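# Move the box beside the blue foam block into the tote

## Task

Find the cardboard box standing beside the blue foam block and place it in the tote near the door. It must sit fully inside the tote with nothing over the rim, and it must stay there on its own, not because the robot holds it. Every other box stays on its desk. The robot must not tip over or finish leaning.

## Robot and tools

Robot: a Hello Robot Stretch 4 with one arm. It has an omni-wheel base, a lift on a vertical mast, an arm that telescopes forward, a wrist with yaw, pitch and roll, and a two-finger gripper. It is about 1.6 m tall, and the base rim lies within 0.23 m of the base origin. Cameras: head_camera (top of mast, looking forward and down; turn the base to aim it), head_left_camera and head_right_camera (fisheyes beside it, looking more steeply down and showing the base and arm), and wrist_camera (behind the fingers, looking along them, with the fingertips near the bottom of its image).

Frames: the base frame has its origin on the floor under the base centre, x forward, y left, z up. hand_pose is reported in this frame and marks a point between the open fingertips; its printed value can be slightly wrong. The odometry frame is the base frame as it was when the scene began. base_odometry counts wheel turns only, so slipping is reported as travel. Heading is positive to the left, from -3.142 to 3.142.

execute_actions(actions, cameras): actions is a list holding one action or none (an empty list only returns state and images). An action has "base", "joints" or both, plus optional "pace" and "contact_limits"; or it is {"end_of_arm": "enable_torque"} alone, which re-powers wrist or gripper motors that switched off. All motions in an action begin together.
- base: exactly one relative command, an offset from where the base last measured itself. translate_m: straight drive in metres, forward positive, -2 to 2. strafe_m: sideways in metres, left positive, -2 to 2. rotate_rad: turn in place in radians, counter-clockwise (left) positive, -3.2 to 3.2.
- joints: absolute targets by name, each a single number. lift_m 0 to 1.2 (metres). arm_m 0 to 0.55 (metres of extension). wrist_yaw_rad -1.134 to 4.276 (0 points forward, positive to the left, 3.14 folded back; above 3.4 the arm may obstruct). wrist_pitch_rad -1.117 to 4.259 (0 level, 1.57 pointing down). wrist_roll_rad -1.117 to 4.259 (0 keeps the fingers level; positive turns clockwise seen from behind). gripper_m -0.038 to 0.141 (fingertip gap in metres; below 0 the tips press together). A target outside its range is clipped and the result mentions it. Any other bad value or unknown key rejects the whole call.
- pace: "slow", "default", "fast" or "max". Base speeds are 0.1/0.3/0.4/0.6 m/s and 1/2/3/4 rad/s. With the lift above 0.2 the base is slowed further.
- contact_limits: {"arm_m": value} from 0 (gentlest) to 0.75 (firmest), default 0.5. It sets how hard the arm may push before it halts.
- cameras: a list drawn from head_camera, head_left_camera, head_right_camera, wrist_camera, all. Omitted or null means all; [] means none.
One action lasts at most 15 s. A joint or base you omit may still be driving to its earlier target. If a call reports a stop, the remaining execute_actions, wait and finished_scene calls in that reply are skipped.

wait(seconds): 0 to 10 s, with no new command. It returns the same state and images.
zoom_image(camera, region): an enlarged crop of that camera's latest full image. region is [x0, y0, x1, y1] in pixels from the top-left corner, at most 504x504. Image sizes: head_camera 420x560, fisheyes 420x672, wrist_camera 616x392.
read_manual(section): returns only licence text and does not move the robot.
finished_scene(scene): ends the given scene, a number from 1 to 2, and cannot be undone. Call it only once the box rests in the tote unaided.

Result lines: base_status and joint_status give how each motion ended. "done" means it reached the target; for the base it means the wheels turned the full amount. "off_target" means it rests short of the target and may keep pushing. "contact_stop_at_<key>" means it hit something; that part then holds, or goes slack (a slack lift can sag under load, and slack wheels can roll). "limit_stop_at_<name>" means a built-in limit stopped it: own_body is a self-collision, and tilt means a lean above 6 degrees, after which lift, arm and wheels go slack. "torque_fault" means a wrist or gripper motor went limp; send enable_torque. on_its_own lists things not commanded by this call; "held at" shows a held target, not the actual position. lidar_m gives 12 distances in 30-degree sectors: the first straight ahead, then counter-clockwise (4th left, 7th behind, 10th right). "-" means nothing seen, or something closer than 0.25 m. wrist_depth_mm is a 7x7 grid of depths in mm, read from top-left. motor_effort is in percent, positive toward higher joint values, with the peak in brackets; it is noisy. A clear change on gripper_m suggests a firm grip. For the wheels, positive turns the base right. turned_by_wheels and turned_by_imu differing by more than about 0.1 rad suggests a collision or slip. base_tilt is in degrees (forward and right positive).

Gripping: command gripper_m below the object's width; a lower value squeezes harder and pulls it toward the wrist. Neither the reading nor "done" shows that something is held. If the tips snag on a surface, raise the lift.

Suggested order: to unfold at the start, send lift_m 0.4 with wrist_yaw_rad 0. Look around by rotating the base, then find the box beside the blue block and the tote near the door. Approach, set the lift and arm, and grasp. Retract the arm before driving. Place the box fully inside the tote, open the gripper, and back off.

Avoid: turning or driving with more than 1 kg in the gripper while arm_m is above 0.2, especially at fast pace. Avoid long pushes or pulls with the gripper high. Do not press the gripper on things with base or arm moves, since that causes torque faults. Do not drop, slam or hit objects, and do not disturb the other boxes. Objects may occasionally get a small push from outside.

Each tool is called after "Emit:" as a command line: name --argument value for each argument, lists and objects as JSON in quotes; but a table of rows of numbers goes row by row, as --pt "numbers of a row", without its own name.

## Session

Emit:
execute_actions --actions '[]'

Scene clock: 0.00 s.
base_odometry: x=+0.000 y=+0.000 heading=+0.000 (m, m, rad; odometry frame)
turned_by_wheels: +0.000 (rad since the last result)
turned_by_imu: +0.000 (rad since the last result)
base_tilt: forward=-0.1 right=-0.2 (deg)
lidar_m: 0.90 0.93 1.74 1.01 0.97 0.82 0.78 0.79 1.01 1.28 1.33 0.98
base_status: not commanded
joint_positions: lift_m=+0.291 arm_m=-0.001 wrist_yaw_rad=+3.077 wrist_pitch_rad=+0.008 wrist_roll_rad=+0.014 gripper_m=+0.057
joint_status: not commanded
motor_effort: lift_m=+20 arm_m=+0 wrist_yaw_rad=+2 wrist_pitch_rad=-7 wrist_roll_rad=-1 gripper_m=-2 wheel_0=+0 wheel_1=+0 wheel_2=+0 (%)
hand_pose: x=-0.1126 y=+0.1059 z=+0.4670 quat_wxyz=(+0.032, -0.004, +0.007, +0.999) (m; base frame)
wrist_depth_mm: 135 138 917 946 991 1060 1118 / 107 138 904 960 991 1060 1098 / 111 138 917 960 1008 1060 1078 / 125 146 917 946 1008 1042 1098 / 831 878 904 946 991 1042 1098 / 831 878 210 946 211 1042 1098 / 831 866 904 946 976 1042 1078
pictures: head_camera, head_left_camera, head_right_camera, wrist_camera
camera_calibration (this result's frames):
wrist_camera: T_world_to_cam=[[0.0969339, 0.995282, -0.00422942, -0.101657], [0.00864735, -0.00509145, -0.99995, 0.523996], [-0.995253, 0.0968924, -0.00910008, 0.106945], [0, 0, 0, 1]] pos_world=[0.111761, 0.0934834, 0.524513]
Images, in order (width x height): head_camera 420x560, head_left_camera 420x672, head_right_camera 420x672, wrist_camera 616x392.

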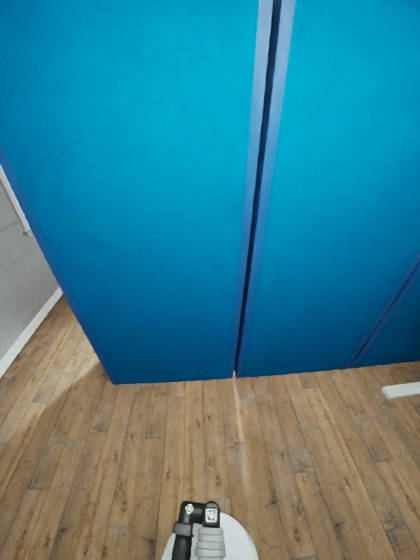

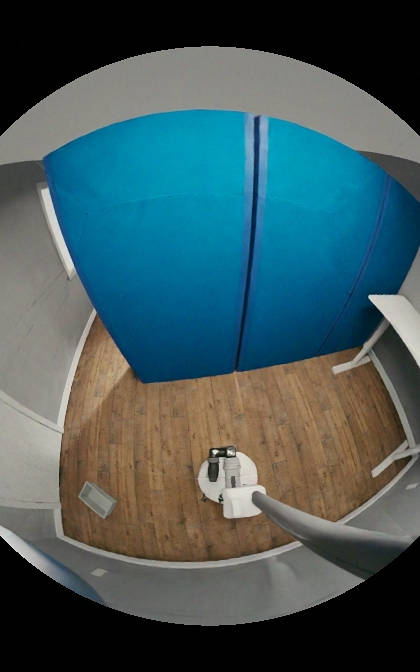

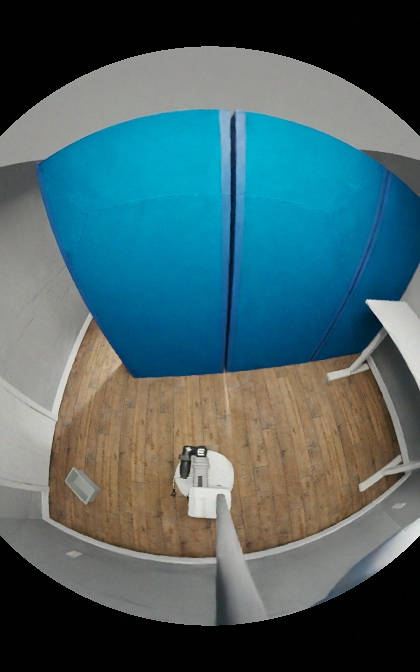

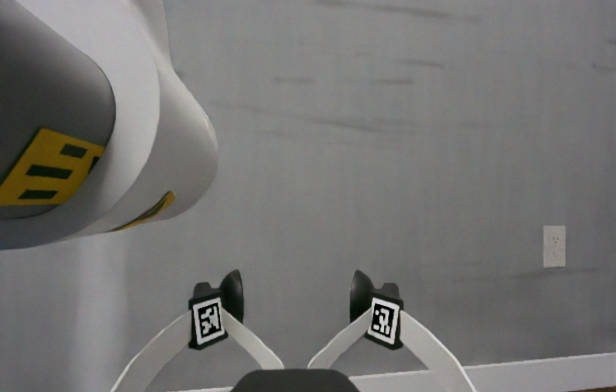

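Emit:
execute_actions --actions '[{"base":{"rotate_rad":-1.47},"joints":{"lift_m":0.2},"pace":"fast"}]' --cameras '["head_camera","head_left_camera","wrist_camera"]'

Scene clock: 5.23 s.
base_odometry: x=+0.000 y=+0.000 heading=-1.470 (m, m, rad; odometry frame)
turned_by_wheels: -1.470 (rad since the last result)
turned_by_imu: -1.471 (rad since the last result)
base_tilt: forward=-0.1 right=-0.2 (deg)
lidar_m: 1.29 1.31 0.96 0.90 0.95 1.70 1.21 1.04 0.79 0.73 0.79 1.11
base_status: done
joint_positions: lift_m=+0.200 arm_m=-0.001 wrist_yaw_rad=+3.077 wrist_pitch_rad=+0.008 wrist_roll_rad=+0.014 gripper_m=+0.057
joint_status: all done
motor_effort: lift_m=+17(20) arm_m=+0(0) wrist_yaw_rad=+1(1) wrist_pitch_rad=-6(8) wrist_roll_rad=+0(0) gripper_m=-2(2) wheel_0=-1(5) wheel_1=-2(9) wheel_2=-2(5) (%)
hand_pose: x=-0.1126 y=+0.1059 z=+0.3761 quat_wxyz=(+0.032, -0.004, +0.007, +0.999) (m; base frame)
wrist_depth_mm: 135 138 1756 1808 1863 1863 1983 / 107 138 1756 1808 1863 1921 1983 / 111 138 1756 1808 1921 1863 1921 / 125 146 1756 1808 1863 1921 1983 / 1397 1708 1756 1808 1863 1863 1983 / 1430 1281 210 1618 211 1618 1618 / 1025 960 976 1008 976 1042 1042
pictures: head_camera, head_left_camera, wrist_camera
camera_calibration (this result's frames):
wrist_camera: T_world_to_cam=[[0.0969425, 0.995281, -0.00422808, -0.102044], [0.00867248, -0.00509264, -0.999949, 0.433086], [-0.995252, 0.096901, -0.00912525, 0.106133], [0, 0, 0, 1]] pos_world=[0.111766, 0.093484, 0.433601]
Images, in order (width x height): head_camera 420x560, head_left_camera 420x672, wrist_camera 616x392.

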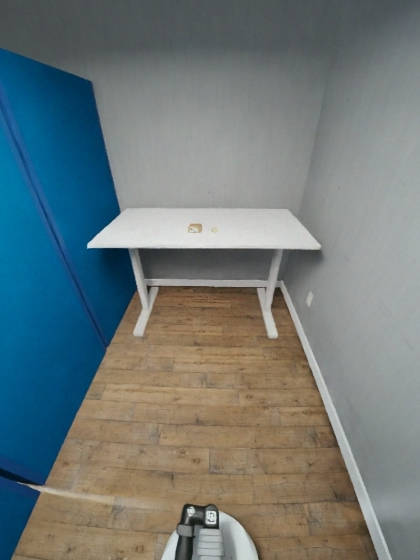

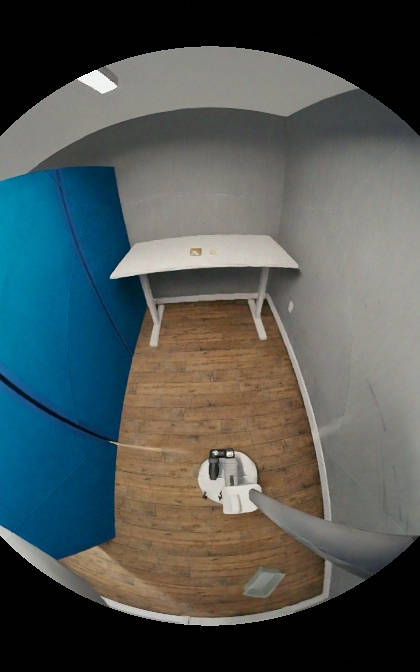

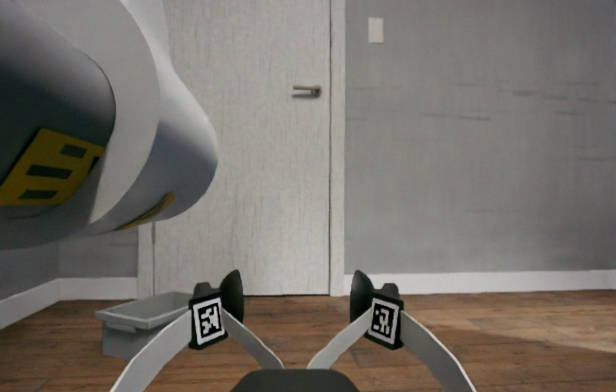

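Emit:
execute_actions --actions '[{"base":{"strafe_m":0.4},"pace":"max"}]' --cameras '[]'

Emit:
execute_actions --actions '[{"base":{"translate_m":-1.17},"pace":"max"}]' --cameras '["head_left_camera","head_right_camera"]'

Scene clock: 15.30 s.
base_odometry: x=+0.398 y=+0.040 heading=-1.470 (m, m, rad; odometry frame)
turned_by_wheels: +0.000 (rad since the last result)
turned_by_imu: +0.001 (rad since the last result)
base_tilt: forward=-0.2 right=-0.2 (deg)
lidar_m: 1.28 0.74 0.54 0.50 0.54 0.75 1.61 1.11 1.19 1.14 1.23 1.36
base_status: done
joint_positions: lift_m=+0.200 arm_m=-0.001 wrist_yaw_rad=+3.077 wrist_pitch_rad=+0.008 wrist_roll_rad=+0.014 gripper_m=+0.057
joint_status: not commanded
motor_effort: lift_m=+17(17) arm_m=+0(0) wrist_yaw_rad=+3(2) wrist_pitch_rad=-9(8) wrist_roll_rad=-1(2) gripper_m=-2(1) wheel_0=+1(12) wheel_1=+1(11) wheel_2=-1(1) (%)
hand_pose: x=-0.1126 y=+0.1059 z=+0.3761 quat_wxyz=(+0.032, -0.004, +0.007, +0.999) (m; base frame)
wrist_depth_mm: 135 138 1756 1808 1863 820 585 / 107 138 1756 1808 1863 820 585 / 111 138 1756 1808 1863 820 585 / 125 146 1756 1808 1863 820 591 / 1708 1708 1756 1808 1808 809 585 / 1229 1576 210 1576 211 809 585 / 1025 960 976 1008 976 723 585
pictures: none
No camera images: the call's "cameras" was empty. Leave "cameras" out to get every camera's image.

Scene clock: 18.80 s.
base_odometry: x=+0.281 y=+1.204 heading=-1.470 (m, m, rad; odometry frame)
turned_by_wheels: +0.000 (rad since the last result)
turned_by_imu: -0.003 (rad since the last result)
base_tilt: forward=-0.2 right=-0.2 (deg)
lidar_m: 2.11 0.74 0.70 1.85 0.66 0.48 0.41 0.40 0.62 0.54 0.57 1.66
base_status: done
joint_positions: lift_m=+0.200 arm_m=-0.001 wrist_yaw_rad=+3.077 wrist_pitch_rad=+0.008 wrist_roll_rad=+0.014 gripper_m=+0.057
joint_status: not commanded
motor_effort: lift_m=+17(17) arm_m=+0(0) wrist_yaw_rad=+2(1) wrist_pitch_rad=-7(8) wrist_roll_rad=+0(0) gripper_m=-3(2) wheel_0=+2(6) wheel_1=+2(8) wheel_2=+0(16) (%)
hand_pose: x=-0.1126 y=+0.1059 z=+0.3761 quat_wxyz=(+0.032, -0.004, +0.007, +0.999) (m; base frame)
wrist_depth_mm: 135 138 549 597 609 621 640 / 107 138 549 591 609 627 640 / 111 138 549 597 609 627 634 / 125 146 554 591 609 627 640 / 535 549 544 591 609 621 640 / 535 549 210 585 211 621 640 / 535 539 544 585 603 621 640
pictures: head_left_camera, head_right_camera
Images, in order (width x height): head_left_camera 420x672, head_right_camera 420x672.

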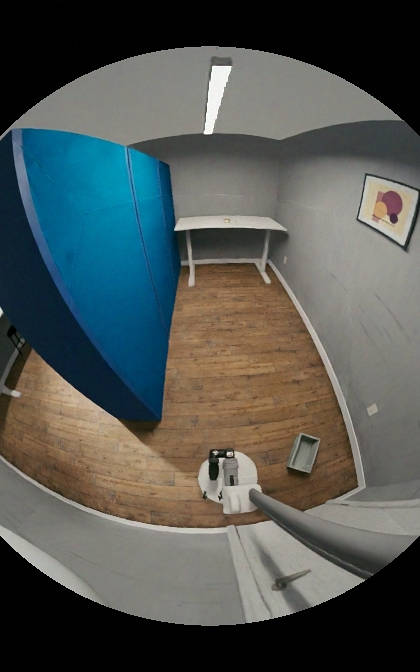

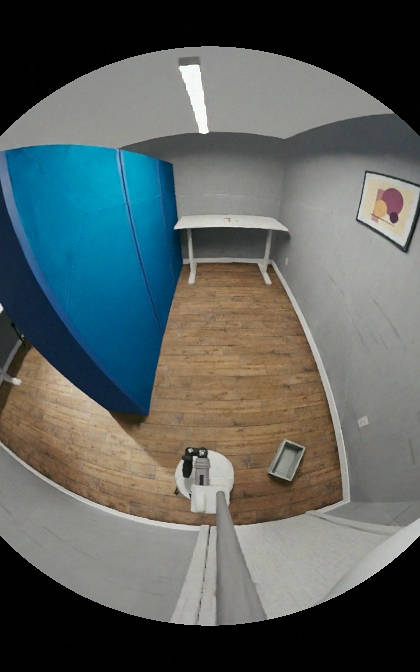

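Emit:
execute_actions --actions '[{"base":{"strafe_m":1.3},"pace":"max"}]' --cameras '["head_camera","head_left_camera"]'

Scene clock: 25.17 s.
base_odometry: x=+1.574 y=+1.335 heading=-1.470 (m, m, rad; odometry frame)
turned_by_wheels: +0.000 (rad since the last result)
turned_by_imu: +0.002 (rad since the last result)
base_tilt: forward=-0.2 right=-0.1 (deg)
lidar_m: 1.21 2.11 1.47 1.56 0.64 0.48 0.45 0.46 0.65 1.73 0.69 0.56
base_status: done
joint_positions: lift_m=+0.200 arm_m=-0.001 wrist_yaw_rad=+3.077 wrist_pitch_rad=+0.008 wrist_roll_rad=+0.014 gripper_m=+0.057
joint_status: not commanded
motor_effort: lift_m=+18(17) arm_m=+0(0) wrist_yaw_rad=+1(2) wrist_pitch_rad=-9(6) wrist_roll_rad=-1(0) gripper_m=-2(0) wheel_0=-1(12) wheel_1=-1(13) wheel_2=+0(1) (%)
hand_pose: x=-0.1126 y=+0.1059 z=+0.3761 quat_wxyz=(+0.032, -0.004, +0.007, +0.999) (m; base frame)
wrist_depth_mm: 135 138 585 603 615 627 640 / 108 138 585 597 615 634 647 / 111 138 585 603 615 627 647 / 125 146 585 597 615 627 640 / 554 569 580 597 609 627 640 / 559 569 210 597 211 627 640 / 559 564 585 591 609 627 640
pictures: head_camera, head_left_camera
Images, in order (width x height): head_camera 420x560, head_left_camera 420x672.

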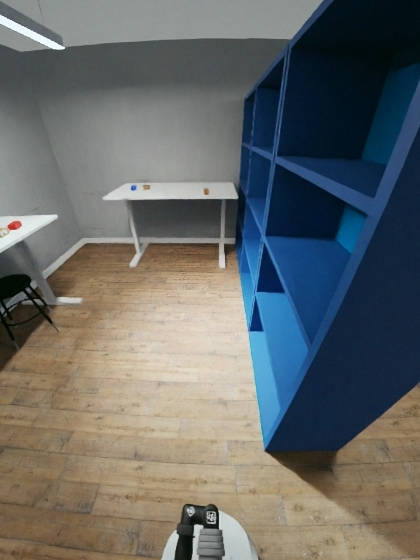

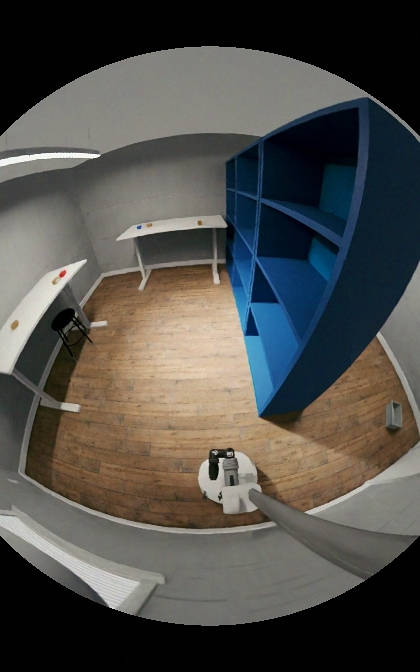

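Emit:
zoom_image --camera "head_camera" --region '[95, 165, 255, 275]'

Region (95, 165, 255, 275) of head_camera's 420x560 image, scaled by 3.150, with more detail than that image has; it fills the top 346 rows of this view, and the rest is white.

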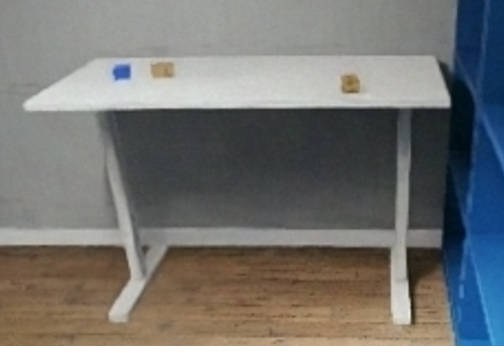

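Emit:
execute_actions --actions '[{"base":{"rotate_rad":0.35},"pace":"fast"}]' --cameras '[]'

Emit:
execute_actions --actions '[{"base":{"translate_m":1.95},"joints":{"lift_m":1.17,"wrist_yaw_rad":0,"gripper_m":0.13},"pace":"max"}]' --cameras '["head_camera","head_left_camera"]'

Scene clock: 38.10 s.
base_odometry: x=+1.574 y=+1.335 heading=-1.120 (m, m, rad; odometry frame)
turned_by_wheels: +0.350 (rad since the last result)
turned_by_imu: +0.350 (rad since the last result)
base_tilt: forward=-0.2 right=-0.2 (deg)
lidar_m: 2.51 1.61 1.48 0.77 0.51 0.45 0.46 0.57 1.10 0.82 0.58 0.74
base_status: done
joint_positions: lift_m=+0.200 arm_m=-0.001 wrist_yaw_rad=+3.077 wrist_pitch_rad=+0.008 wrist_roll_rad=+0.014 gripper_m=+0.057
joint_status: not commanded
motor_effort: lift_m=+18(17) arm_m=+0(0) wrist_yaw_rad=+1(2) wrist_pitch_rad=-8(8) wrist_roll_rad=+1(0) gripper_m=-1(1) wheel_0=+1(4) wheel_1=+1(6) wheel_2=+0(5) (%)
hand_pose: x=-0.1126 y=+0.1059 z=+0.3761 quat_wxyz=(+0.032, -0.004, +0.007, +0.999) (m; base frame)
wrist_depth_mm: 135 138 615 580 549 512 492 / 107 138 603 569 544 517 492 / 111 138 597 574 544 517 492 / 125 146 597 574 539 517 488 / 683 647 615 574 539 512 492 / 691 647 210 569 211 512 488 / 699 634 603 559 539 504 484
pictures: none
No camera images: the call's "cameras" was empty. Leave "cameras" out to get every camera's image.

Scene clock: 42.90 s.
base_odometry: x=+2.424 y=-0.420 heading=-1.120 (m, m, rad; odometry frame)
turned_by_wheels: +0.000 (rad since the last result)
turned_by_imu: +0.004 (rad since the last result)
base_tilt: forward=-0.1 right=-0.2 (deg)
lidar_m: 0.63 0.78 0.78 0.79 0.97 2.25 2.33 1.04 0.95 0.96 0.72 0.63
base_status: done
joint_positions: lift_m=+1.170 arm_m=-0.001 wrist_yaw_rad=+0.000 wrist_pitch_rad=+0.008 wrist_roll_rad=+0.014 gripper_m=+0.130
joint_status: all done
motor_effort: lift_m=+21(24) arm_m=+0(0) wrist_yaw_rad=+1(5) wrist_pitch_rad=-8(8) wrist_roll_rad=-2(1) gripper_m=-1(4) wheel_0=-1(7) wheel_1=-1(8) wheel_2=+0(13) (%)
hand_pose: x=+0.4582 y=-0.0873 z=+1.3458 quat_wxyz=(+1.000, +0.007, +0.004, +0.000) (m; base frame)
wrist_depth_mm: 1618 1537 1397 1308 1205 1118 1060 / 1618 1537 1430 1308 1205 1118 1060 / 1661 1499 1397 1308 1205 1118 1060 / 1618 1499 1397 1308 1182 1118 1060 / 1618 1499 1397 1308 1205 1118 1060 / 1618 210 1366 1281 1205 1118 1042 / 1661 1499 991 157 1078 1008 1042
pictures: head_camera, head_left_camera
Images, in order (width x height): head_camera 420x560, head_left_camera 420x672.

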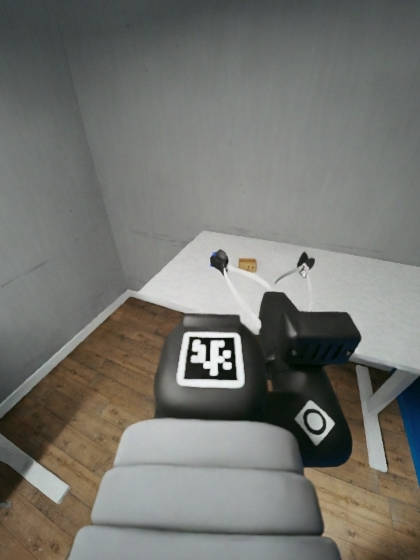

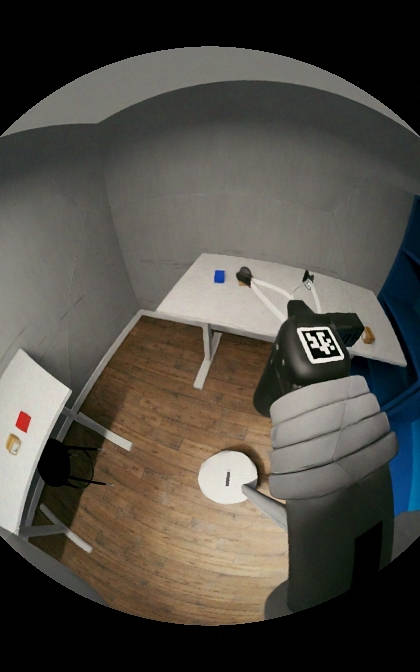

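Emit:
execute_actions --actions '[{"base":{"rotate_rad":-0.095},"joints":{"wrist_pitch_rad":1.57,"wrist_roll_rad":1.65,"arm_m":0.2},"pace":"fast"}]' --cameras '["head_camera"]'

Emit:
execute_actions --actions '[{"base":{"translate_m":0.43},"joints":{"arm_m":0.5},"pace":"fast"}]' --cameras '["head_left_camera","wrist_camera"]'

Scene clock: 52.63 s.
base_odometry: x=+2.424 y=-0.420 heading=-1.215 (m, m, rad; odometry frame)
turned_by_wheels: -0.095 (rad since the last result)
turned_by_imu: -0.095 (rad since the last result)
base_tilt: forward=-0.2 right=-0.1 (deg)
lidar_m: 0.62 0.73 0.76 0.79 0.90 1.56 2.31 1.14 0.96 0.96 0.77 0.62
base_status: done
joint_positions: lift_m=+1.170 arm_m=+0.199 wrist_yaw_rad=+0.000 wrist_pitch_rad=+1.570 wrist_roll_rad=+1.650 gripper_m=+0.130
joint_status: all done
motor_effort: lift_m=+21(21) arm_m=+8(9) wrist_yaw_rad=+2(1) wrist_pitch_rad=+1(2) wrist_roll_rad=+1(7) gripper_m=-1(0) wheel_0=+1(5) wheel_1=+2(4) wheel_2=+1(5) (%)
hand_pose: x=+0.3698 y=-0.0874 z=+1.0596 quat_wxyz=(+0.480, +0.520, +0.480, -0.519) (m; base frame)
wrist_depth_mm: 1308 1308 1308 1308 1308 1308 1308 / 1308 1281 1308 1308 1308 1336 1336 / 1281 1308 1281 1308 1308 1308 1336 / 1281 1308 1308 1281 1098 1098 723 / 1281 1281 1308 1308 1078 1078 1336 / 1255 209 1308 1308 1098 1308 1336 / 1281 1281 1281 157 1308 1308 1336
pictures: head_camera
Images, in order (width x height): head_camera 420x560.

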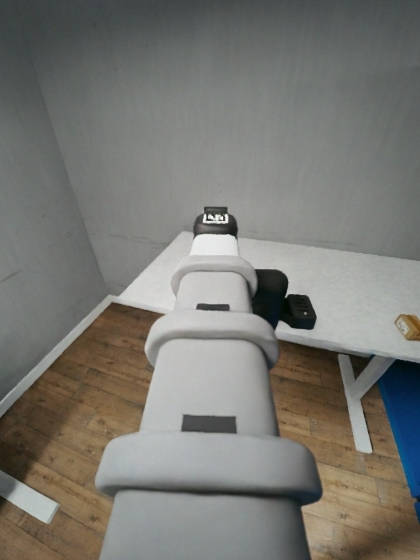

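Scene clock: 55.50 s.
base_odometry: x=+2.574 y=-0.823 heading=-1.215 (m, m, rad; odometry frame)
turned_by_wheels: +0.000 (rad since the last result)
turned_by_imu: +0.001 (rad since the last result)
base_tilt: forward=-0.2 right=-0.2 (deg)
lidar_m: 0.25 0.27 0.46 0.78 0.76 1.37 2.73 1.27 1.07 0.48 0.26 0.25
base_status: done
joint_positions: lift_m=+1.170 arm_m=+0.499 wrist_yaw_rad=+0.000 wrist_pitch_rad=+1.570 wrist_roll_rad=+1.650 gripper_m=+0.130
joint_status: all done
motor_effort: lift_m=+21(21) arm_m=+8(8) wrist_yaw_rad=+2(3) wrist_pitch_rad=+1(0) wrist_roll_rad=+1(1) gripper_m=+2(1) wheel_0=-1(5) wheel_1=-1(6) wheel_2=+2(9) (%)
hand_pose: x=+0.6698 y=-0.0874 z=+1.0596 quat_wxyz=(+0.480, +0.520, +0.480, -0.519) (m; base frame)
wrist_depth_mm: 329 330 332 334 336 338 340 / 329 330 332 332 334 336 338 / 329 330 330 332 336 338 338 / 327 330 332 334 334 338 338 / 329 329 330 330 309 336 338 / 327 210 330 332 282 336 338 / 327 329 330 157 287 334 336
pictures: head_left_camera, wrist_camera
camera_calibration (this result's frames):
wrist_camera: T_world_to_cam=[[-0.997091, 0.0694829, 0.0313342, 0.631561], [0.0695453, 0.997578, 0.000903503, 0.0951894], [-0.0311955, 0.00308002, -0.999509, 1.30527], [0, 0, 0, 1]] pos_world=[0.663822, -0.142862, 1.28475]
Images, in order (width x height): head_left_camera 420x672, wrist_camera 616x392.

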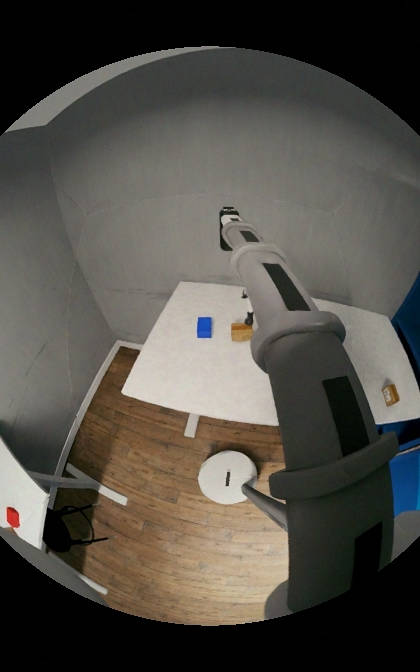

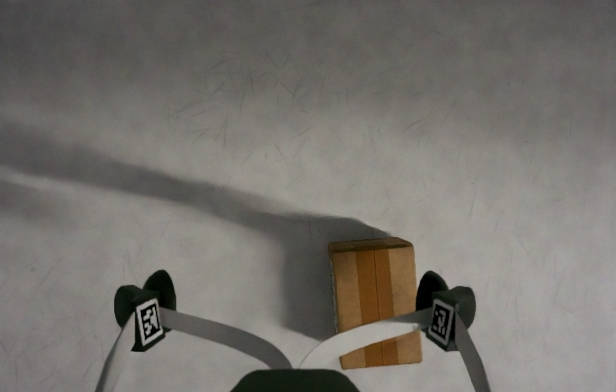

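Emit:
execute_actions --actions '[{"base":{"strafe_m":0.027},"joints":{"arm_m":0.44,"wrist_roll_rad":1.57},"pace":"fast"}]' --cameras '["wrist_camera"]'

Emit:
execute_actions --actions '[{"joints":{"lift_m":1.101,"gripper_m":0.1}}]' --cameras '["wrist_camera"]'

Scene clock: 62.63 s.
base_odometry: x=+2.599 y=-0.814 heading=-1.215 (m, m, rad; odometry frame)
turned_by_wheels: +0.000 (rad since the last result)
turned_by_imu: +0.000 (rad since the last result)
base_tilt: forward=-0.1 right=-0.2 (deg)
lidar_m: 0.25 0.28 0.49 0.71 0.77 1.32 2.73 1.29 1.11 0.53 0.27 0.25
base_status: done
joint_positions: lift_m=+1.170 arm_m=+0.441 wrist_yaw_rad=+0.000 wrist_pitch_rad=+1.570 wrist_roll_rad=+1.570 gripper_m=+0.130
joint_status: all done
motor_effort: lift_m=+21(21) arm_m=-8(8) wrist_yaw_rad=+2(1) wrist_pitch_rad=-1(1) wrist_roll_rad=-2(4) gripper_m=-1(1) wheel_0=-1(8) wheel_1=-1(7) wheel_2=+1(2) (%)
hand_pose: x=+0.6125 y=-0.0874 z=+1.0596 quat_wxyz=(+0.500, +0.500, +0.500, -0.500) (m; base frame)
wrist_depth_mm: 330 330 334 336 336 338 338 / 329 330 332 332 336 338 338 / 327 330 332 332 334 338 338 / 329 330 332 332 334 338 338 / 327 330 330 283 334 336 338 / 327 210 330 283 332 334 338 / 327 329 329 157 332 336 338
pictures: wrist_camera
camera_calibration (this result's frames):
wrist_camera: T_world_to_cam=[[-0.999456, -0.00959682, 0.0315659, 0.568768], [-0.00957539, 0.999954, 0.000829824, 0.14792], [-0.0315724, 0.000527117, -0.999501, 1.30348], [0, 0, 0, 1]] pos_world=[0.611028, -0.143142, 1.28475]
Images, in order (width x height): wrist_camera 616x392.

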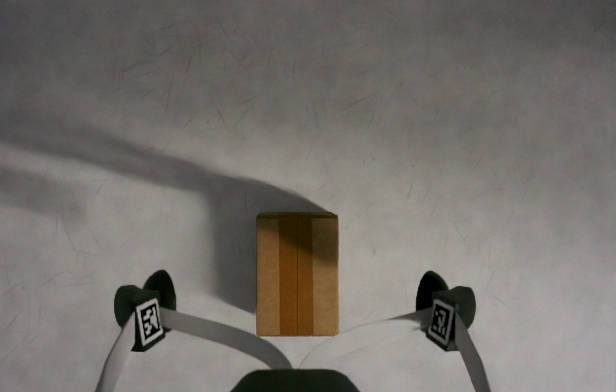

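Scene clock: 63.87 s.
base_odometry: x=+2.599 y=-0.814 heading=-1.215 (m, m, rad; odometry frame)
turned_by_wheels: +0.000 (rad since the last result)
turned_by_imu: +0.000 (rad since the last result)
base_tilt: forward=-0.2 right=-0.2 (deg)
lidar_m: 0.25 0.27 0.50 0.73 0.78 1.35 2.71 1.28 1.10 0.53 0.29 0.25
base_status: not commanded
joint_positions: lift_m=+1.101 arm_m=+0.441 wrist_yaw_rad=+0.000 wrist_pitch_rad=+1.570 wrist_roll_rad=+1.570 gripper_m=+0.100
joint_status: all done
motor_effort: lift_m=+16(19) arm_m=-8(8) wrist_yaw_rad=+2(0) wrist_pitch_rad=-2(2) wrist_roll_rad=-1(1) gripper_m=-1(1) wheel_0=-1(1) wheel_1=+0(0) wheel_2=+1(1) (%)
hand_pose: x=+0.6125 y=-0.0874 z=+0.9910 quat_wxyz=(+0.500, +0.500, +0.500, -0.500) (m; base frame)
wrist_depth_mm: 262 263 264 265 267 267 268 / 260 262 263 265 266 267 268 / 260 262 263 264 265 267 268 / 259 262 263 264 265 266 267 / 259 260 262 213 264 266 267 / 259 260 212 213 213 266 267 / 258 260 262 149 264 266 266
pictures: wrist_camera
camera_calibration (this result's frames):
wrist_camera: T_world_to_cam=[[-0.999456, -0.00959688, 0.031566, 0.57093], [-0.00957545, 0.999954, 0.000829826, 0.147977], [-0.0315725, 0.000527115, -0.999501, 1.2349], [0, 0, 0, 1]] pos_world=[0.611025, -0.143142, 1.21614]
Images, in order (width x height): wrist_camera 616x392.

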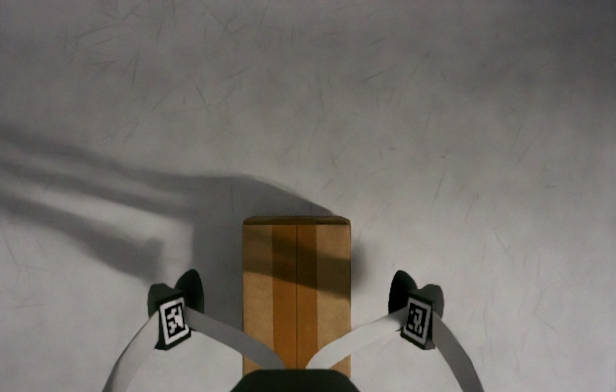

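Emit:
execute_actions --actions '[{"joints":{"gripper_m":0.02}}]' --cameras '["wrist_camera"]'

Emit:
execute_actions --actions '[{"base":{"translate_m":-0.32},"joints":{"lift_m":1.13,"arm_m":0.13},"pace":"fast"}]' --cameras '["wrist_camera"]'

Scene clock: 74.83 s.
base_odometry: x=+2.599 y=-0.814 heading=-1.215 (m, m, rad; odometry frame)
turned_by_wheels: +0.000 (rad since the last result)
turned_by_imu: +0.000 (rad since the last result)
base_tilt: forward=-0.2 right=-0.3 (deg)
lidar_m: 0.25 0.28 0.50 0.72 0.77 1.34 2.73 1.29 1.08 0.52 0.28 0.25
base_status: not commanded
joint_positions: lift_m=+1.101 arm_m=+0.441 wrist_yaw_rad=+0.000 wrist_pitch_rad=+1.570 wrist_roll_rad=+1.570 gripper_m=+0.020
joint_status: all done
motor_effort: lift_m=+16(16) arm_m=-8(8) wrist_yaw_rad=+2(2) wrist_pitch_rad=-1(1) wrist_roll_rad=-1(1) gripper_m=-17(14) wheel_0=-2(1) wheel_1=+0(0) wheel_2=+1(1) (%)
hand_pose: x=+0.6125 y=-0.0874 z=+0.9910 quat_wxyz=(+0.500, +0.500, +0.500, -0.500) (m; base frame)
wrist_depth_mm: 262 262 263 265 266 267 268 / 260 262 263 265 266 266 268 / 260 262 263 265 266 267 268 / 259 262 263 263 265 266 267 / 259 260 262 202 265 266 267 / 259 260 202 202 202 266 267 / 259 173 260 202 264 265 266
pictures: wrist_camera
camera_calibration (this result's frames):
wrist_camera: T_world_to_cam=[[-0.999456, -0.00959803, 0.0315659, 0.570929], [-0.00957661, 0.999954, 0.000829824, 0.147978], [-0.0315724, 0.000527078, -0.999501, 1.2349], [0, 0, 0, 1]] pos_world=[0.611024, -0.143142, 1.21614]
Images, in order (width x height): wrist_camera 616x392.

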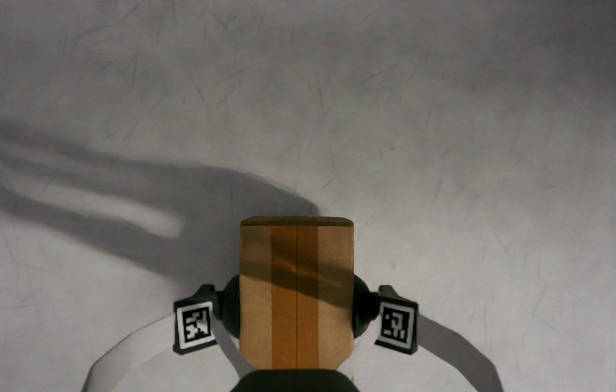

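Scene clock: 77.27 s.
base_odometry: x=+2.487 y=-0.514 heading=-1.215 (m, m, rad; odometry frame)
turned_by_wheels: +0.000 (rad since the last result)
turned_by_imu: -0.001 (rad since the last result)
base_tilt: forward=-0.1 right=-0.3 (deg)
lidar_m: 0.54 0.64 1.51 0.72 0.85 1.47 2.41 1.19 1.01 1.02 0.64 0.53
base_status: done
joint_positions: lift_m=+1.130 arm_m=+0.131 wrist_yaw_rad=+0.000 wrist_pitch_rad=+1.570 wrist_roll_rad=+1.570 gripper_m=+0.020
joint_status: all done
motor_effort: lift_m=+23(24) arm_m=-8(8) wrist_yaw_rad=+2(0) wrist_pitch_rad=-1(0) wrist_roll_rad=-2(1) gripper_m=-16(18) wheel_0=-1(3) wheel_1=+1(6) wheel_2=-1(9) (%)
hand_pose: x=+0.3024 y=-0.0874 z=+1.0194 quat_wxyz=(+0.500, +0.500, +0.500, -0.500) (m; base frame)
wrist_depth_mm: 303 1255 1281 1281 1281 1281 1308 / 1255 1255 1255 1281 1281 1281 1308 / 1255 1255 1255 1281 1281 1281 1281 / 1229 1255 1255 1281 1060 1281 1281 / 1255 1255 1255 202 1060 1060 1281 / 1205 1255 201 202 201 1281 1281 / 1229 172 1255 202 1255 1281 1281
pictures: wrist_camera
camera_calibration (this result's frames):
wrist_camera: T_world_to_cam=[[-0.999449, -0.00954169, 0.0317815, 0.259898], [-0.00952006, 0.999954, 0.000831815, 0.144966], [-0.031788, 0.000528795, -0.999494, 1.25361], [0, 0, 0, 1]] pos_world=[0.300984, -0.143142, 1.24459]
Images, in order (width x height): wrist_camera 616x392.

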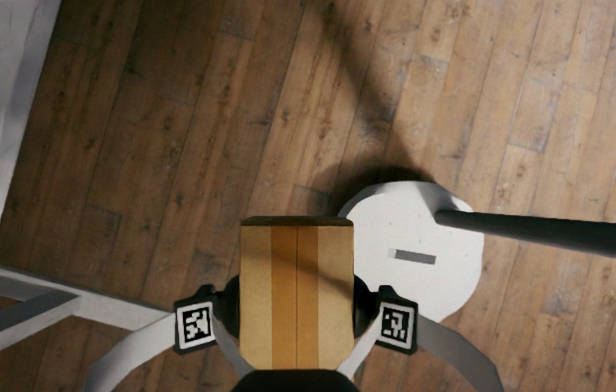

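Emit:
execute_actions --actions '[{"base":{"rotate_rad":-1.826},"joints":{"lift_m":0.4,"wrist_roll_rad":0.2},"pace":"fast"}]' --cameras '["head_right_camera"]'

Emit:
execute_actions --actions '[{"base":{"strafe_m":-1.88},"pace":"max"}]' --cameras '["head_camera","wrist_camera"]'

Scene clock: 84.53 s.
base_odometry: x=+2.487 y=-0.514 heading=-3.041 (m, m, rad; odometry frame)
turned_by_wheels: -1.826 (rad since the last result)
turned_by_imu: -1.827 (rad since the last result)
base_tilt: forward=-0.2 right=-0.2 (deg)
lidar_m: 1.01 0.79 0.55 0.53 0.56 0.79 0.72 0.76 1.03 2.34 1.47 1.06
base_status: done
joint_positions: lift_m=+0.400 arm_m=+0.131 wrist_yaw_rad=+0.000 wrist_pitch_rad=+1.570 wrist_roll_rad=+0.200 gripper_m=+0.020
joint_status: all done
motor_effort: lift_m=+17(20) arm_m=-8(8) wrist_yaw_rad=+2(1) wrist_pitch_rad=-1(2) wrist_roll_rad=-2(6) gripper_m=-19(19) wheel_0=+1(6) wheel_1=+1(5) wheel_2=+2(4) (%)
hand_pose: x=+0.3025 y=-0.0874 z=+0.2899 quat_wxyz=(+0.704, +0.071, +0.703, -0.071) (m; base frame)
wrist_depth_mm: 512 512 517 521 521 521 525 / 508 512 512 517 521 521 525 / 508 517 512 517 521 521 525 / 508 512 517 517 521 521 525 / 508 512 512 202 521 521 525 / 508 508 202 202 202 525 521 / 508 172 349 202 521 521 521
pictures: head_right_camera
Images, in order (width x height): head_right_camera 420x672.

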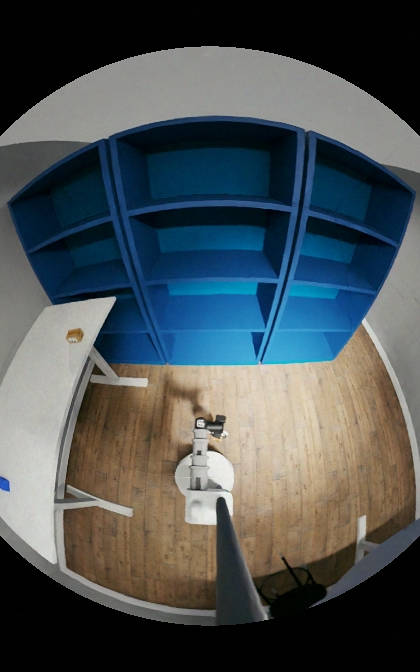

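Scene clock: 89.40 s.
base_odometry: x=+2.298 y=+1.357 heading=-3.041 (m, m, rad; odometry frame)
turned_by_wheels: +0.000 (rad since the last result)
turned_by_imu: -0.004 (rad since the last result)
base_tilt: forward=-0.2 right=-0.2 (deg)
lidar_m: 1.97 1.13 1.47 2.43 1.05 0.80 1.25 0.74 0.48 0.46 0.47 0.72
base_status: done
joint_positions: lift_m=+0.400 arm_m=+0.131 wrist_yaw_rad=+0.000 wrist_pitch_rad=+1.570 wrist_roll_rad=+0.200 gripper_m=+0.020
joint_status: not commanded
motor_effort: lift_m=+17(17) arm_m=-8(8) wrist_yaw_rad=+2(2) wrist_pitch_rad=-1(1) wrist_roll_rad=-2(1) gripper_m=-15(16) wheel_0=-1(13) wheel_1=+0(11) wheel_2=+1(3) (%)
hand_pose: x=+0.3025 y=-0.0874 z=+0.2899 quat_wxyz=(+0.704, +0.071, +0.703, -0.071) (m; base frame)
wrist_depth_mm: 508 517 517 517 521 525 525 / 512 512 517 521 521 521 525 / 508 512 517 517 521 525 525 / 508 512 517 517 521 521 525 / 508 512 512 202 517 521 525 / 508 512 201 202 201 521 521 / 508 172 349 202 521 517 521
pictures: head_camera, wrist_camera
camera_calibration (this result's frames):
wrist_camera: T_world_to_cam=[[-0.190122, -0.981234, 0.0321569, -0.046732], [-0.98174, 0.190225, 0.000146423, 0.369082], [-0.00626074, -0.0315419, -0.999483, 0.513923], [0, 0, 0, 1]] pos_world=[0.356675, -0.0998536, 0.515106]
Images, in order (width x height): head_camera 420x560, wrist_camera 616x392.

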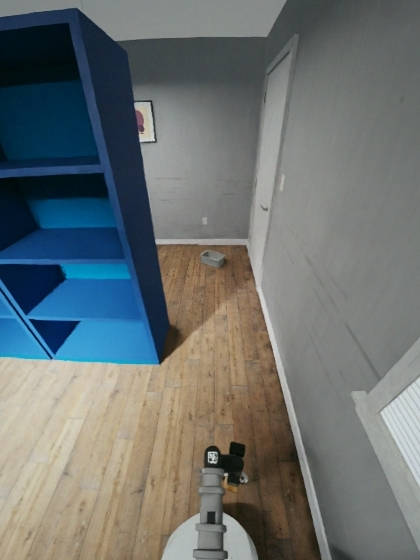

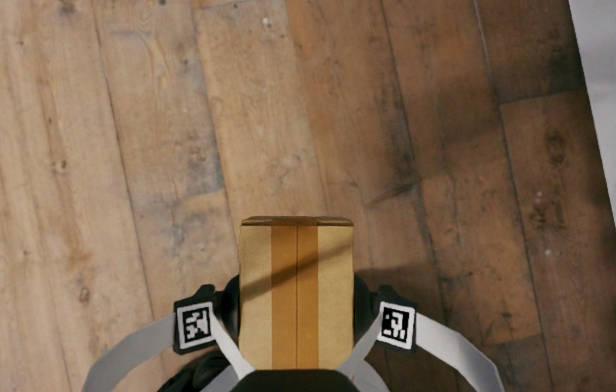

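Emit:
execute_actions --actions '[{"base":{"translate_m":2.0},"joints":{"arm_m":0.45,"wrist_roll_rad":0.4},"pace":"max"}]' --cameras '["head_camera","head_left_camera","wrist_camera"]'

Scene clock: 100.67 s.
base_odometry: x=+0.308 y=+1.155 heading=-3.041 (m, m, rad; odometry frame)
turned_by_wheels: +0.000 (rad since the last result)
turned_by_imu: +0.004 (rad since the last result)
base_tilt: forward=-0.2 right=-0.2 (deg)
lidar_m: 0.52 0.66 1.73 1.96 0.69 0.67 1.88 0.72 0.52 0.46 0.44 0.70
base_status: done
joint_positions: lift_m=+0.400 arm_m=+0.449 wrist_yaw_rad=+0.000 wrist_pitch_rad=+1.570 wrist_roll_rad=+0.400 gripper_m=+0.020
joint_status: all done
motor_effort: lift_m=+17(17) arm_m=+8(7) wrist_yaw_rad=+1(1) wrist_pitch_rad=+0(2) wrist_roll_rad=+2(3) gripper_m=-15(16) wheel_0=-2(8) wheel_1=+0(6) wheel_2=+0(14) (%)
hand_pose: x=+0.6198 y=-0.0874 z=+0.2899 quat_wxyz=(+0.693, +0.140, +0.693, -0.140) (m; base frame)
wrist_depth_mm: 508 512 517 517 521 525 480 / 508 512 517 517 521 521 517 / 508 512 512 517 521 525 525 / 439 504 508 508 517 517 525 / 439 504 508 202 521 521 521 / 407 500 202 202 201 521 521 / 504 172 389 202 517 517 521
pictures: head_camera, head_left_camera, wrist_camera
camera_calibration (this result's frames):
wrist_camera: T_world_to_cam=[[-0.380342, -0.924293, 0.0319574, 0.136514], [-0.924765, 0.380537, 0.0000270127, 0.661913], [-0.012186, -0.0295428, -0.999489, 0.51975], [0, 0, 0, 1]] pos_world=[0.67037, -0.110349, 0.515104]
Images, in order (width x height): head_camera 420x560, head_left_camera 420x672, wrist_camera 616x392.

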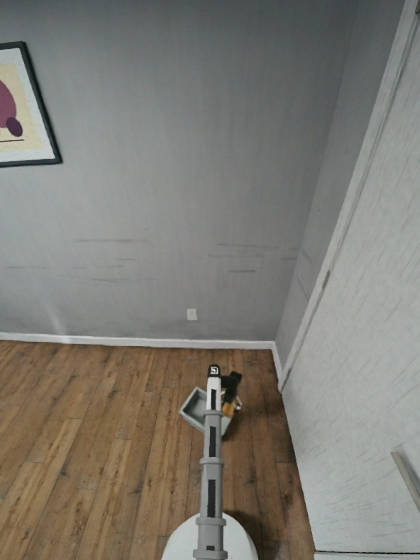

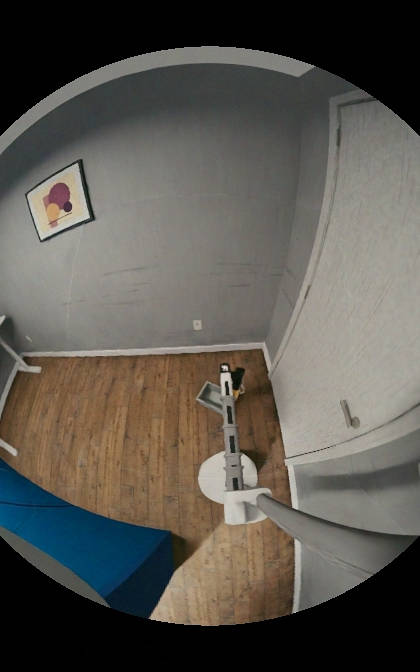

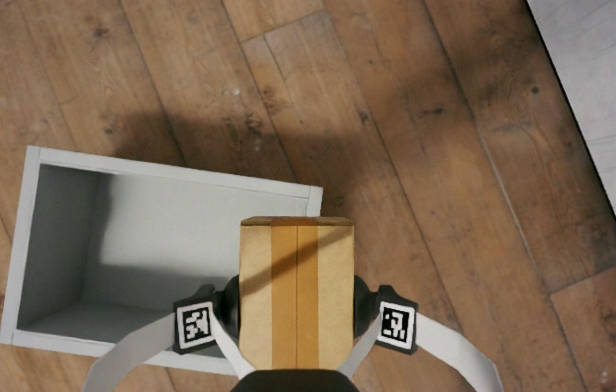

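Emit:
execute_actions --actions '[{"base":{"strafe_m":0.13},"joints":{"arm_m":0.492,"wrist_roll_rad":0.535,"lift_m":0.3},"pace":"fast"}]' --cameras '["wrist_camera"]'

Scene clock: 107.67 s.
base_odometry: x=+0.322 y=+1.026 heading=-3.041 (m, m, rad; odometry frame)
turned_by_wheels: +0.000 (rad since the last result)
turned_by_imu: +0.000 (rad since the last result)
base_tilt: forward=-0.1 right=-0.3 (deg)
lidar_m: 0.54 1.27 1.75 1.97 0.68 0.57 2.57 0.90 0.65 0.59 0.59 0.53
base_status: done
joint_positions: lift_m=+0.300 arm_m=+0.491 wrist_yaw_rad=+0.000 wrist_pitch_rad=+1.570 wrist_roll_rad=+0.535 gripper_m=+0.020
joint_status: all done
motor_effort: lift_m=+17(18) arm_m=+8(8) wrist_yaw_rad=+2(2) wrist_pitch_rad=+0(2) wrist_roll_rad=+1(5) gripper_m=-17(18) wheel_0=+1(8) wheel_1=-1(10) wheel_2=+0(1) (%)
hand_pose: x=+0.6617 y=-0.0874 z=+0.1899 quat_wxyz=(+0.682, +0.187, +0.682, -0.187) (m; base frame)
wrist_depth_mm: 410 413 415 415 418 421 421 / 410 410 413 415 415 421 421 / 410 309 306 415 415 418 421 / 410 342 410 410 413 353 421 / 407 343 407 202 413 351 421 / 404 317 201 202 201 349 418 / 407 172 290 201 294 294 421
pictures: wrist_camera
camera_calibration (this result's frames):
wrist_camera: T_world_to_cam=[[-0.501263, -0.864706, 0.0319205, 0.240889], [-0.865144, 0.501524, 0.000198098, 0.671791], [-0.0161802, -0.0275165, -0.99949, 0.423161], [0, 0, 0, 1]] pos_world=[0.708791, -0.116977, 0.415123]
Images, in order (width x height): wrist_camera 616x392.

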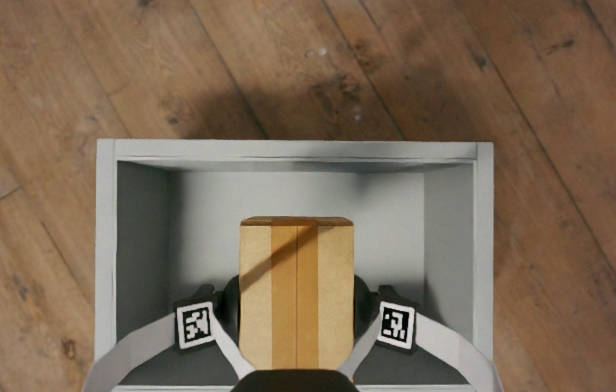

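Emit:
execute_actions --actions '[{"joints":{"lift_m":0.153},"pace":"fast"}]' --cameras '["wrist_camera"]'

Emit:
execute_actions --actions '[{"joints":{"gripper_m":0.085}}]' --cameras '[]'

Emit:
execute_actions --actions '[{"joints":{"lift_m":0.28},"pace":"max"}]' --cameras '["wrist_camera"]'

Scene clock: 114.30 s.
base_odometry: x=+0.322 y=+1.026 heading=-3.041 (m, m, rad; odometry frame)
turned_by_wheels: +0.000 (rad since the last result)
turned_by_imu: +0.000 (rad since the last result)
base_tilt: forward=-0.1 right=-0.3 (deg)
lidar_m: 0.53 1.26 1.74 1.99 0.72 0.57 2.54 0.92 0.66 0.57 0.59 0.55
base_status: not commanded
joint_positions: lift_m=+0.153 arm_m=+0.491 wrist_yaw_rad=+0.000 wrist_pitch_rad=+1.570 wrist_roll_rad=+0.535 gripper_m=+0.020
joint_status: all done
motor_effort: lift_m=+17(17) arm_m=+8(8) wrist_yaw_rad=+2(1) wrist_pitch_rad=-1(2) wrist_roll_rad=+2(2) gripper_m=-17(15) wheel_0=+1(1) wheel_1=-1(1) wheel_2=-1(1) (%)
hand_pose: x=+0.6617 y=-0.0874 z=+0.0429 quat_wxyz=(+0.682, +0.187, +0.682, -0.187) (m; base frame)
wrist_depth_mm: 263 264 265 267 267 270 271 / 144 144 145 145 146 148 271 / 187 190 189 187 185 183 181 / 206 259 262 263 265 265 202 / 206 259 260 202 263 265 202 / 207 258 201 202 202 264 201 / 207 173 260 201 262 229 201
pictures: wrist_camera
camera_calibration (this result's frames):
wrist_camera: T_world_to_cam=[[-0.501263, -0.864706, 0.0319261, 0.245581], [-0.865143, 0.501525, 0.000207793, 0.67182], [-0.0161914, -0.0275165, -0.99949, 0.276249], [0, 0, 0, 1]] pos_world=[0.708794, -0.116977, 0.268128]
Images, in order (width x height): wrist_camera 616x392.

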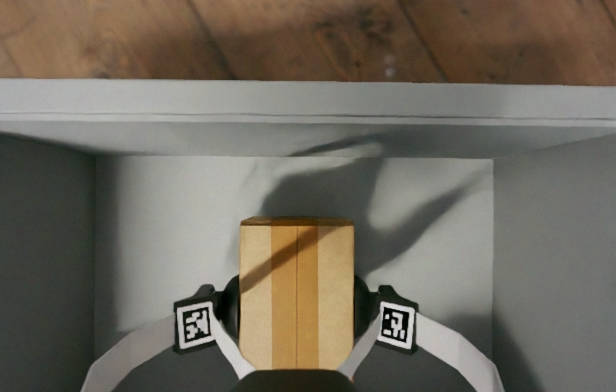

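Scene clock: 115.77 s.
base_odometry: x=+0.322 y=+1.026 heading=-3.041 (m, m, rad; odometry frame)
turned_by_wheels: +0.000 (rad since the last result)
turned_by_imu: +0.000 (rad since the last result)
base_tilt: forward=-0.2 right=-0.2 (deg)
lidar_m: 0.53 1.29 1.72 1.95 0.71 0.57 2.58 0.90 0.65 0.57 0.58 0.54
base_status: not commanded
joint_positions: lift_m=+0.153 arm_m=+0.491 wrist_yaw_rad=+0.000 wrist_pitch_rad=+1.570 wrist_roll_rad=+0.535 gripper_m=+0.085
joint_status: all done
motor_effort: lift_m=+17(17) arm_m=+8(8) wrist_yaw_rad=+3(1) wrist_pitch_rad=-2(2) wrist_roll_rad=+1(1) gripper_m=-1(22) wheel_0=+1(1) wheel_1=-1(1) wheel_2=+0(1) (%)
hand_pose: x=+0.6616 y=-0.0874 z=+0.0429 quat_wxyz=(+0.682, +0.187, +0.682, -0.187) (m; base frame)
wrist_depth_mm: 263 264 265 267 268 268 271 / 143 144 145 146 146 270 271 / 187 190 188 187 185 183 181 / 206 260 262 263 264 265 202 / 206 260 260 212 264 264 202 / 207 259 211 211 212 265 201 / 206 259 260 184 264 243 200
pictures: none
No camera images: the call's "cameras" was empty. Leave "cameras" out to get every camera's image.

Scene clock: 116.77 s.
base_odometry: x=+0.322 y=+1.026 heading=-3.041 (m, m, rad; odometry frame)
turned_by_wheels: +0.000 (rad since the last result)
turned_by_imu: +0.000 (rad since the last result)
base_tilt: forward=-0.1 right=-0.2 (deg)
lidar_m: 0.55 1.27 1.74 1.98 0.71 0.57 2.53 0.92 0.64 0.58 0.59 0.53
base_status: not commanded
joint_positions: lift_m=+0.280 arm_m=+0.491 wrist_yaw_rad=+0.000 wrist_pitch_rad=+1.570 wrist_roll_rad=+0.535 gripper_m=+0.085
joint_status: all done
motor_effort: lift_m=+22(25) arm_m=+8(8) wrist_yaw_rad=+1(2) wrist_pitch_rad=-1(1) wrist_roll_rad=+2(1) gripper_m=-5(3) wheel_0=+1(1) wheel_1=-1(1) wheel_2=-1(1) (%)
hand_pose: x=+0.6617 y=-0.0874 z=+0.1695 quat_wxyz=(+0.682, +0.187, +0.682, -0.187) (m; base frame)
wrist_depth_mm: 389 392 397 397 397 397 399 / 389 389 394 397 397 399 399 / 387 306 303 298 296 399 399 / 387 317 389 392 394 324 399 / 387 317 387 340 392 324 399 / 387 294 219 389 213 322 399 / 387 276 307 233 310 277 397
pictures: wrist_camera
camera_calibration (this result's frames):
wrist_camera: T_world_to_cam=[[-0.501265, -0.864704, 0.0319328, 0.241542], [-0.865142, 0.501527, 0.000219345, 0.671794], [-0.0162048, -0.0275165, -0.99949, 0.402786], [0, 0, 0, 1]] pos_world=[0.708801, -0.116977, 0.39472]
Images, in order (width x height): wrist_camera 616x392.

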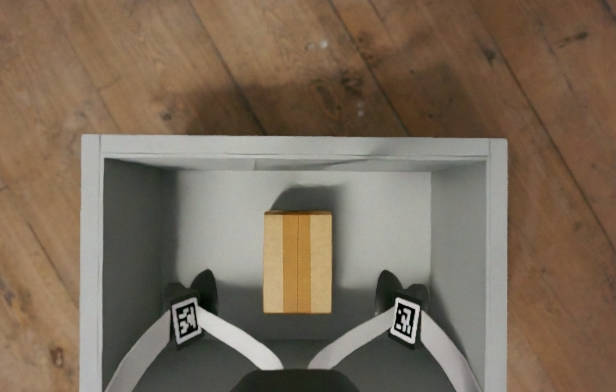

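Emit:
finished_scene --scene 2

The scene is finished: the task was done.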